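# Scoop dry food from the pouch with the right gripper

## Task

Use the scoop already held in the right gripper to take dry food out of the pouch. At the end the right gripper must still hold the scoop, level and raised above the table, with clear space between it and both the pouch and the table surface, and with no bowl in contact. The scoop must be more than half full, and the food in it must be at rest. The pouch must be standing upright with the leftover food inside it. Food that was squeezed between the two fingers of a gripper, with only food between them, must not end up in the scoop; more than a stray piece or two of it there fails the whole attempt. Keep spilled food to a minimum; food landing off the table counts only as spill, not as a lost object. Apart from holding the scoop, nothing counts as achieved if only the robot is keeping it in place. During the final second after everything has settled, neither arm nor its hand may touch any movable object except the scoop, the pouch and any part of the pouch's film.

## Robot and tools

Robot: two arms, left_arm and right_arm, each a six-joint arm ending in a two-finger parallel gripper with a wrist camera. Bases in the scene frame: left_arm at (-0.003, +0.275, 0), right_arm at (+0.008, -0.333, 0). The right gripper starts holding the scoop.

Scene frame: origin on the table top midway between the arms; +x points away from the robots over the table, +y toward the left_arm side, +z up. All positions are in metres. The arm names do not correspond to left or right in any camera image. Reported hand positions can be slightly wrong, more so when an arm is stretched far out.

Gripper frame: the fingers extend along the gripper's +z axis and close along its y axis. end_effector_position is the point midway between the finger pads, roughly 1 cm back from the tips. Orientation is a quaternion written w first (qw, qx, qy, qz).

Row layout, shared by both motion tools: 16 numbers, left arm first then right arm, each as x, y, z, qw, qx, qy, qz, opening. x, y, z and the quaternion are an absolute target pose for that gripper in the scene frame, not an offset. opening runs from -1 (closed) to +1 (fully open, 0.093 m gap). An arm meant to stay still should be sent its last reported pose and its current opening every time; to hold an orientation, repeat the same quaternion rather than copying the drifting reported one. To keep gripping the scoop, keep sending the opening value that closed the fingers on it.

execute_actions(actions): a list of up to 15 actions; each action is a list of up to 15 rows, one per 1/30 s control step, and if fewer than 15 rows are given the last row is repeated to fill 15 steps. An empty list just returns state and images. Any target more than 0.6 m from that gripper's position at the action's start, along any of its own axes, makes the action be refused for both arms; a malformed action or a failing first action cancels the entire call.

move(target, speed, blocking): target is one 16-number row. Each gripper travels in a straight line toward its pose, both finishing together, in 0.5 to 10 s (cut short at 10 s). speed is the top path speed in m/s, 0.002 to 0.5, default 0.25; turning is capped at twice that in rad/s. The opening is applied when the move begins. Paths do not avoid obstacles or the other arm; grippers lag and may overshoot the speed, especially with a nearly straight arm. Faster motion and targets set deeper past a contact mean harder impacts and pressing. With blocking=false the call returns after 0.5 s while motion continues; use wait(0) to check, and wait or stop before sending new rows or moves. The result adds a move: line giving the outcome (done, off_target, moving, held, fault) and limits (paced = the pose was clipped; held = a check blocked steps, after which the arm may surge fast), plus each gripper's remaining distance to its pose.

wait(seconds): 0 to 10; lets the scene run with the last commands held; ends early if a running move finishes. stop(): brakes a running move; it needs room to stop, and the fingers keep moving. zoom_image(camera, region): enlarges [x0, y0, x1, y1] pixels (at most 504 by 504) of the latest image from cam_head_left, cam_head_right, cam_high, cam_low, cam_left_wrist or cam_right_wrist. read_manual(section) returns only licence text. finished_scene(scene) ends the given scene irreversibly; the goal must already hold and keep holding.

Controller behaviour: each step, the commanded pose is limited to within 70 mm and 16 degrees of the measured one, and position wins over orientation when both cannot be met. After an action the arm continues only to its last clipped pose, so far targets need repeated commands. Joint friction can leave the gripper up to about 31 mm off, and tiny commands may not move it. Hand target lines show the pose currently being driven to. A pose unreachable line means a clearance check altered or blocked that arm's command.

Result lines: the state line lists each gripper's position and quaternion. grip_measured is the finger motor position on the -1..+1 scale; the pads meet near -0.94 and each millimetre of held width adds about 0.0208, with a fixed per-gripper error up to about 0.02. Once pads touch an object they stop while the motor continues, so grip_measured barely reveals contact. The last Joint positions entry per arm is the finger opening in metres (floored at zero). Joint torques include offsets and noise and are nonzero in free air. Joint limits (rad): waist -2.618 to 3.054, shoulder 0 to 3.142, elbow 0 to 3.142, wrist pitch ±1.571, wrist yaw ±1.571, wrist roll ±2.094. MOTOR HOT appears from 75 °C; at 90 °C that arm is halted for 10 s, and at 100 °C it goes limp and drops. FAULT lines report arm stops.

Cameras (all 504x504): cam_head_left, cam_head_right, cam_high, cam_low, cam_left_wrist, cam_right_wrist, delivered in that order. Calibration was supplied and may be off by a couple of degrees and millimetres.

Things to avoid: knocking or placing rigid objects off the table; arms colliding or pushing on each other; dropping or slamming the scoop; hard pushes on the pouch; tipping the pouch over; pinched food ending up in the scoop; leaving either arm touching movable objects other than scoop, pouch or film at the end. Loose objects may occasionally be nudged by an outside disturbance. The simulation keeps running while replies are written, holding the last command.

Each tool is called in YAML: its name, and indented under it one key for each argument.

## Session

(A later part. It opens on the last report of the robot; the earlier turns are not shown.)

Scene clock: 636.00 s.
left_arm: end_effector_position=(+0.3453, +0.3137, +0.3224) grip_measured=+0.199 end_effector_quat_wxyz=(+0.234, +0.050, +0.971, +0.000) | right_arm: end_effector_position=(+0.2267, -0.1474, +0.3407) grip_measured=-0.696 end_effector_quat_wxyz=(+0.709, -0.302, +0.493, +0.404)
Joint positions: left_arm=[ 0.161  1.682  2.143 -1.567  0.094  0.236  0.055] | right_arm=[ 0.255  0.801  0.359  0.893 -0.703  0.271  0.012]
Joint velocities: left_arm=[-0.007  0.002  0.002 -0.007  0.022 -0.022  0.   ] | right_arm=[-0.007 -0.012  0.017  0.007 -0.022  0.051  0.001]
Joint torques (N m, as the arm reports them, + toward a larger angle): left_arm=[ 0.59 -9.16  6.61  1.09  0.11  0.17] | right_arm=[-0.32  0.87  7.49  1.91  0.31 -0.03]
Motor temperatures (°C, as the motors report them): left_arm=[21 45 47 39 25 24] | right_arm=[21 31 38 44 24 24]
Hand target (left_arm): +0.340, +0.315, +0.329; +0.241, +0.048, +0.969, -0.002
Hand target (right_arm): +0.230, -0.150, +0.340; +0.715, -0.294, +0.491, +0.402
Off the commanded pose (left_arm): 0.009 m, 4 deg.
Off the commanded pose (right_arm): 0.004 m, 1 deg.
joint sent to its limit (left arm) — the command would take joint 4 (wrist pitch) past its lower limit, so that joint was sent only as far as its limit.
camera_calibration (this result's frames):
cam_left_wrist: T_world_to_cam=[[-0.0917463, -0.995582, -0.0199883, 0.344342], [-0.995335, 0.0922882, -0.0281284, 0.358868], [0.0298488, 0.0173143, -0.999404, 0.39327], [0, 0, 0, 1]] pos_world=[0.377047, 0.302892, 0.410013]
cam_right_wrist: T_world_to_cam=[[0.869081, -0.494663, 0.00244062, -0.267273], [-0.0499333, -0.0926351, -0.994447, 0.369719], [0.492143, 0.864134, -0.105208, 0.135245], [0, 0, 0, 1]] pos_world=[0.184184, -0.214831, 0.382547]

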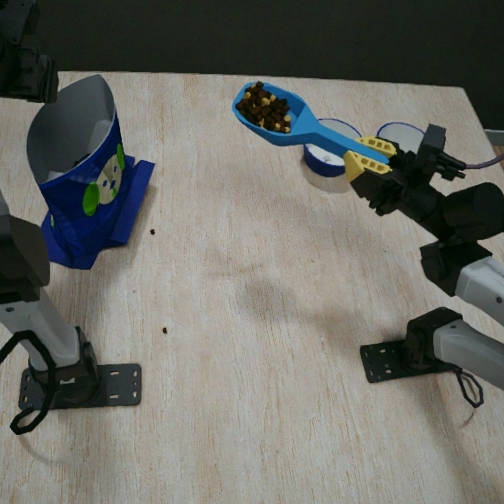

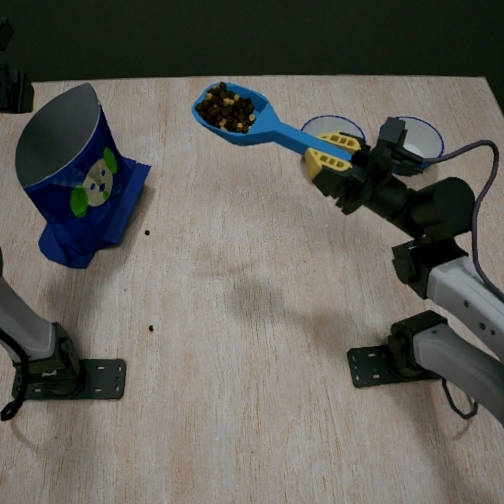

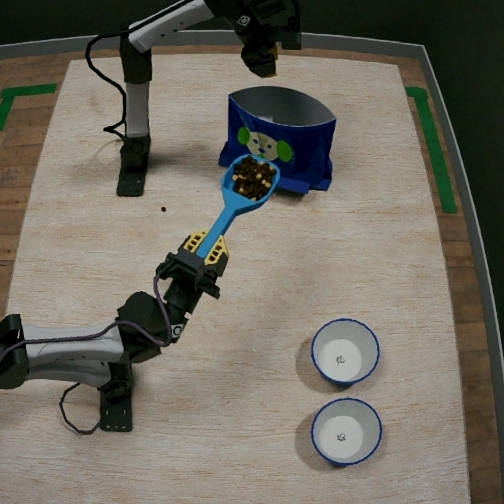

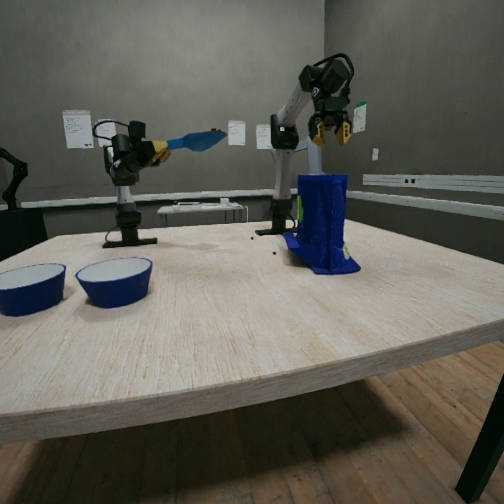

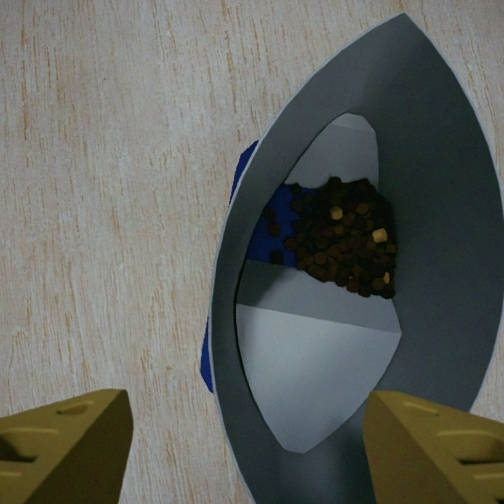

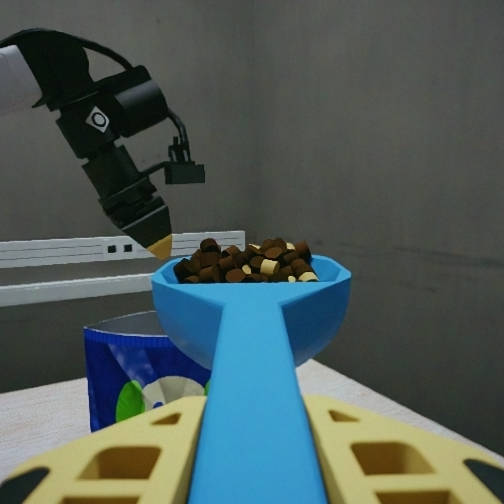

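execute_actions:
  actions:
    - [[0.34,0.315,0.33,0.2,0.05,0.98,-0.01,0.2,0.23,-0.15,0.34,0.703,-0.30,0.505,0.401,-1]]
    - [[0.34,0.315,0.33,0.2,0.05,0.98,-0.01,0.2,0.23,-0.15,0.34,0.695,-0.301,0.517,0.399,-1]]
    - [[0.34,0.315,0.33,0.2,0.05,0.98,-0.01,0.2,0.23,-0.15,0.34,0.695,-0.301,0.517,0.399,-1]]

Scene clock: 641.33 s.
left_arm: end_effector_position=(+0.3453, +0.3137, +0.3224) grip_measured=+0.199 end_effector_quat_wxyz=(+0.234, +0.050, +0.971, +0.000) | right_arm: end_effector_position=(+0.2345, -0.1458, +0.3189) grip_measured=-0.696 end_effector_quat_wxyz=(+0.671, -0.295, +0.544, +0.409)
Joint positions: left_arm=[ 0.161  1.682  2.143 -1.567  0.094  0.236  0.055] | right_arm=[ 0.246  0.783  0.37   0.729 -0.714  0.262  0.012]
Joint velocities: left_arm=[-0.022 -0.017  0.007  0.007 -0.037  0.037  0.   ] | right_arm=[-0.002 -0.002  0.007 -0.051 -0.037  0.007  0.001]
Joint torques (N m, as the arm reports them, + toward a larger angle): left_arm=[ 0.59 -9.27  6.58  1.09  0.11  0.16] | right_arm=[-0.44 -2.1  10.47  1.88  0.16 -0.18]
Motor temperatures (°C, as the motors report them): left_arm=[21 45 47 39 24 24] | right_arm=[21 30 38 44 24 24]
Hand target (left_arm): +0.340, +0.315, +0.329; +0.241, +0.048, +0.969, -0.002
Hand target (right_arm): +0.229, -0.150, +0.340; +0.695, -0.301, +0.517, +0.399
Off the commanded pose (left_arm): 0.009 m, 4 deg.
Off the commanded pose (right_arm): 0.022 m, 4 deg.
joint sent to its limit (left arm) — the command would take joint 4 (wrist pitch) past its lower limit, so that joint was sent only as far as its limit.
camera_calibration (this result's frames):
cam_left_wrist: T_world_to_cam=[[-0.0917463, -0.995582, -0.0199883, 0.344342], [-0.995335, 0.0922882, -0.0281284, 0.358868], [0.0298488, 0.0173143, -0.999404, 0.39327], [0, 0, 0, 1]] pos_world=[0.377047, 0.302892, 0.410013]
cam_right_wrist: T_world_to_cam=[[0.864305, -0.497024, -0.0770941, -0.247047], [-0.168082, -0.140954, -0.975644, 0.363274], [0.474052, 0.856212, -0.205368, 0.162779], [0, 0, 0, 1]] pos_world=[0.197418, -0.210957, 0.368809]

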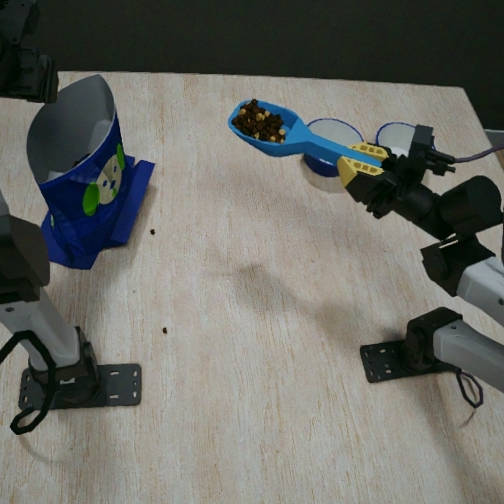

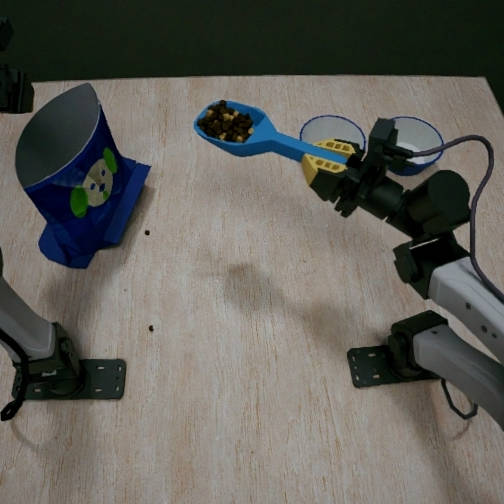

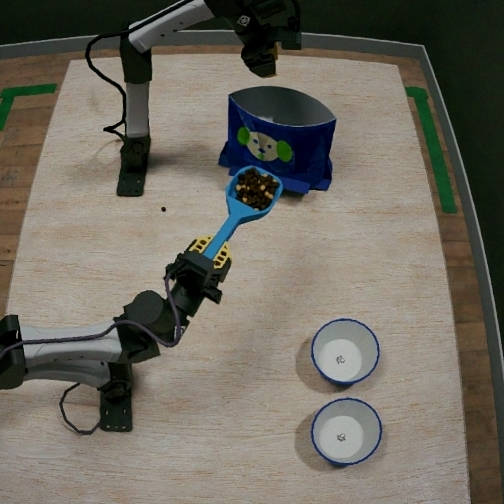

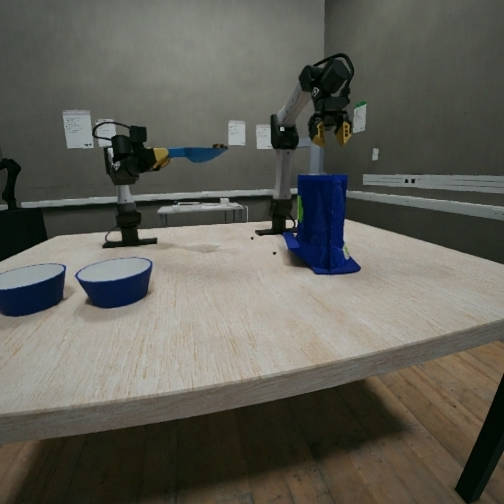

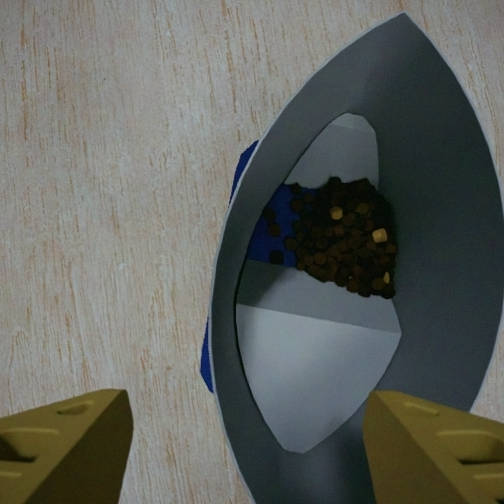

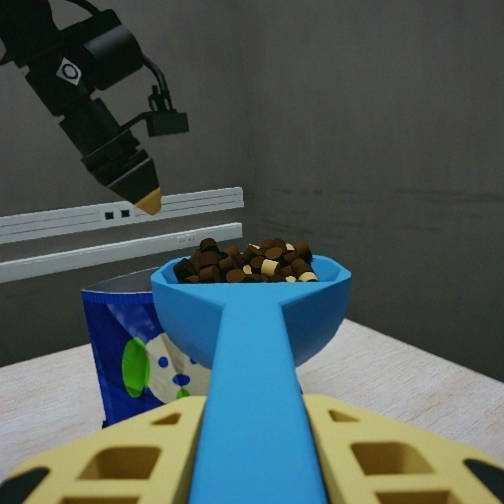

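Wrist pitch is the responsive joint; aim in between (~0.82).

execute_actions:
  actions:
    - [[0.34,0.315,0.33,0.2,0.05,0.98,-0.01,0.2,0.23,-0.15,0.34,0.701,-0.299,0.509,0.400,-1]]
    - [[0.34,0.315,0.33,0.2,0.05,0.98,-0.01,0.2,0.23,-0.15,0.34,0.706,-0.297,0.502,0.401,-1]]
    - [[0.34,0.315,0.33,0.2,0.05,0.98,-0.01,0.2,0.23,-0.15,0.34,0.706,-0.297,0.502,0.401,-1]]

Scene clock: 646.03 s.
left_arm: end_effector_position=(+0.3453, +0.3137, +0.3224) grip_measured=+0.199 end_effector_quat_wxyz=(+0.234, +0.050, +0.971, +0.000) | right_arm: end_effector_position=(+0.2290, -0.1476, +0.3345) grip_measured=-0.696 end_effector_quat_wxyz=(+0.695, -0.302, +0.512, +0.404)
Joint positions: left_arm=[ 0.161  1.682  2.143 -1.567  0.094  0.236  0.055] | right_arm=[ 0.246  0.783  0.37   0.811 -0.714  0.262  0.012]
Joint velocities: left_arm=[ 0.012  0.007 -0.002 -0.037  0.007  0.051 -0.   ] | right_arm=[-0.017  0.012 -0.007 -0.037 -0.037 -0.066  0.   ]
Joint torques (N m, as the arm reports them, + toward a larger angle): left_arm=[ 0.59 -9.25  6.6   1.09  0.11  0.16] | right_arm=[-0.08  0.35  8.35  1.97  0.28 -0.04]
Motor temperatures (°C, as the motors report them): left_arm=[21 45 46 39 24 24] | right_arm=[21 29 39 44 24 24]
Hand target (left_arm): +0.340, +0.315, +0.329; +0.241, +0.048, +0.969, -0.002
Hand target (right_arm): +0.230, -0.150, +0.340; +0.706, -0.297, +0.503, +0.401
Off the commanded pose (left_arm): 0.009 m, 4 deg.
Off the commanded pose (right_arm): 0.006 m, 2 deg.
joint sent to its limit (left arm) — the command would take joint 4 (wrist pitch) past its lower limit, so that joint was sent only as far as its limit.
camera_calibration (this result's frames):
cam_left_wrist: T_world_to_cam=[[-0.0917463, -0.995582, -0.0199883, 0.344342], [-0.995335, 0.0922882, -0.0281284, 0.358868], [0.0298488, 0.0173143, -0.999404, 0.39327], [0, 0, 0, 1]] pos_world=[0.377047, 0.302892, 0.410013]
cam_right_wrist: T_world_to_cam=[[0.868173, -0.495807, -0.021252, -0.261319], [-0.0908266, -0.116648, -0.989012, 0.367624], [0.48788, 0.860563, -0.146303, 0.147801], [0, 0, 0, 1]] pos_world=[0.188151, -0.213873, 0.379655]

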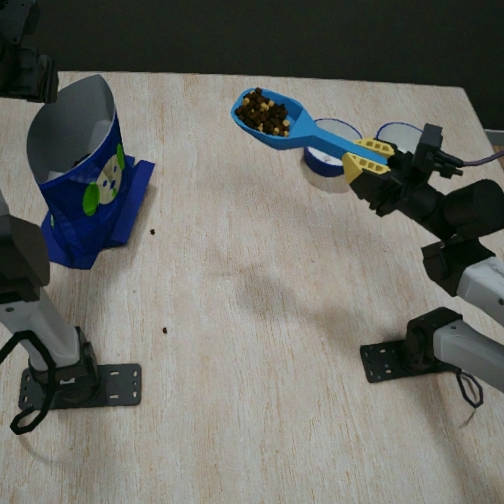

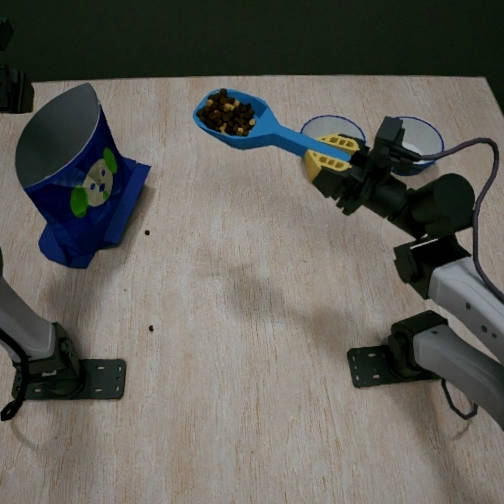

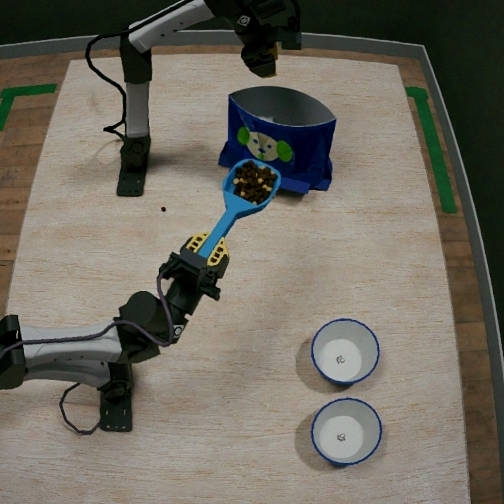

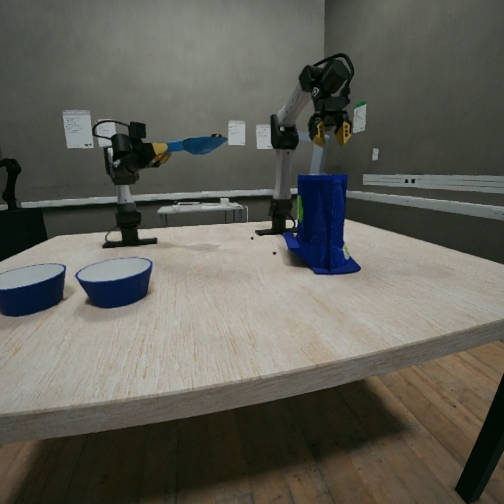

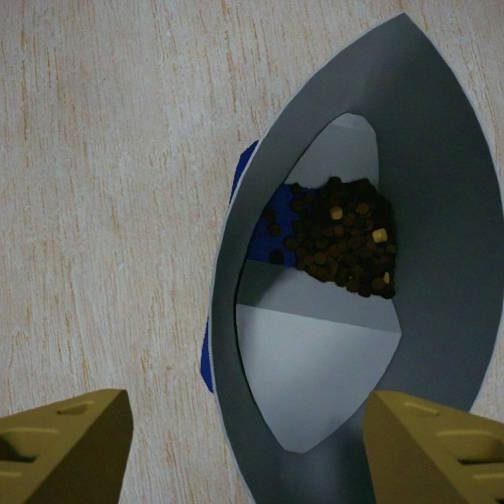

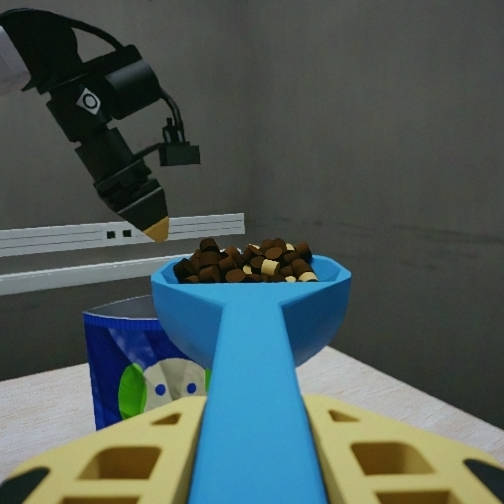

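finished_scene:
  scene: 1

The scene is finished: the task was done.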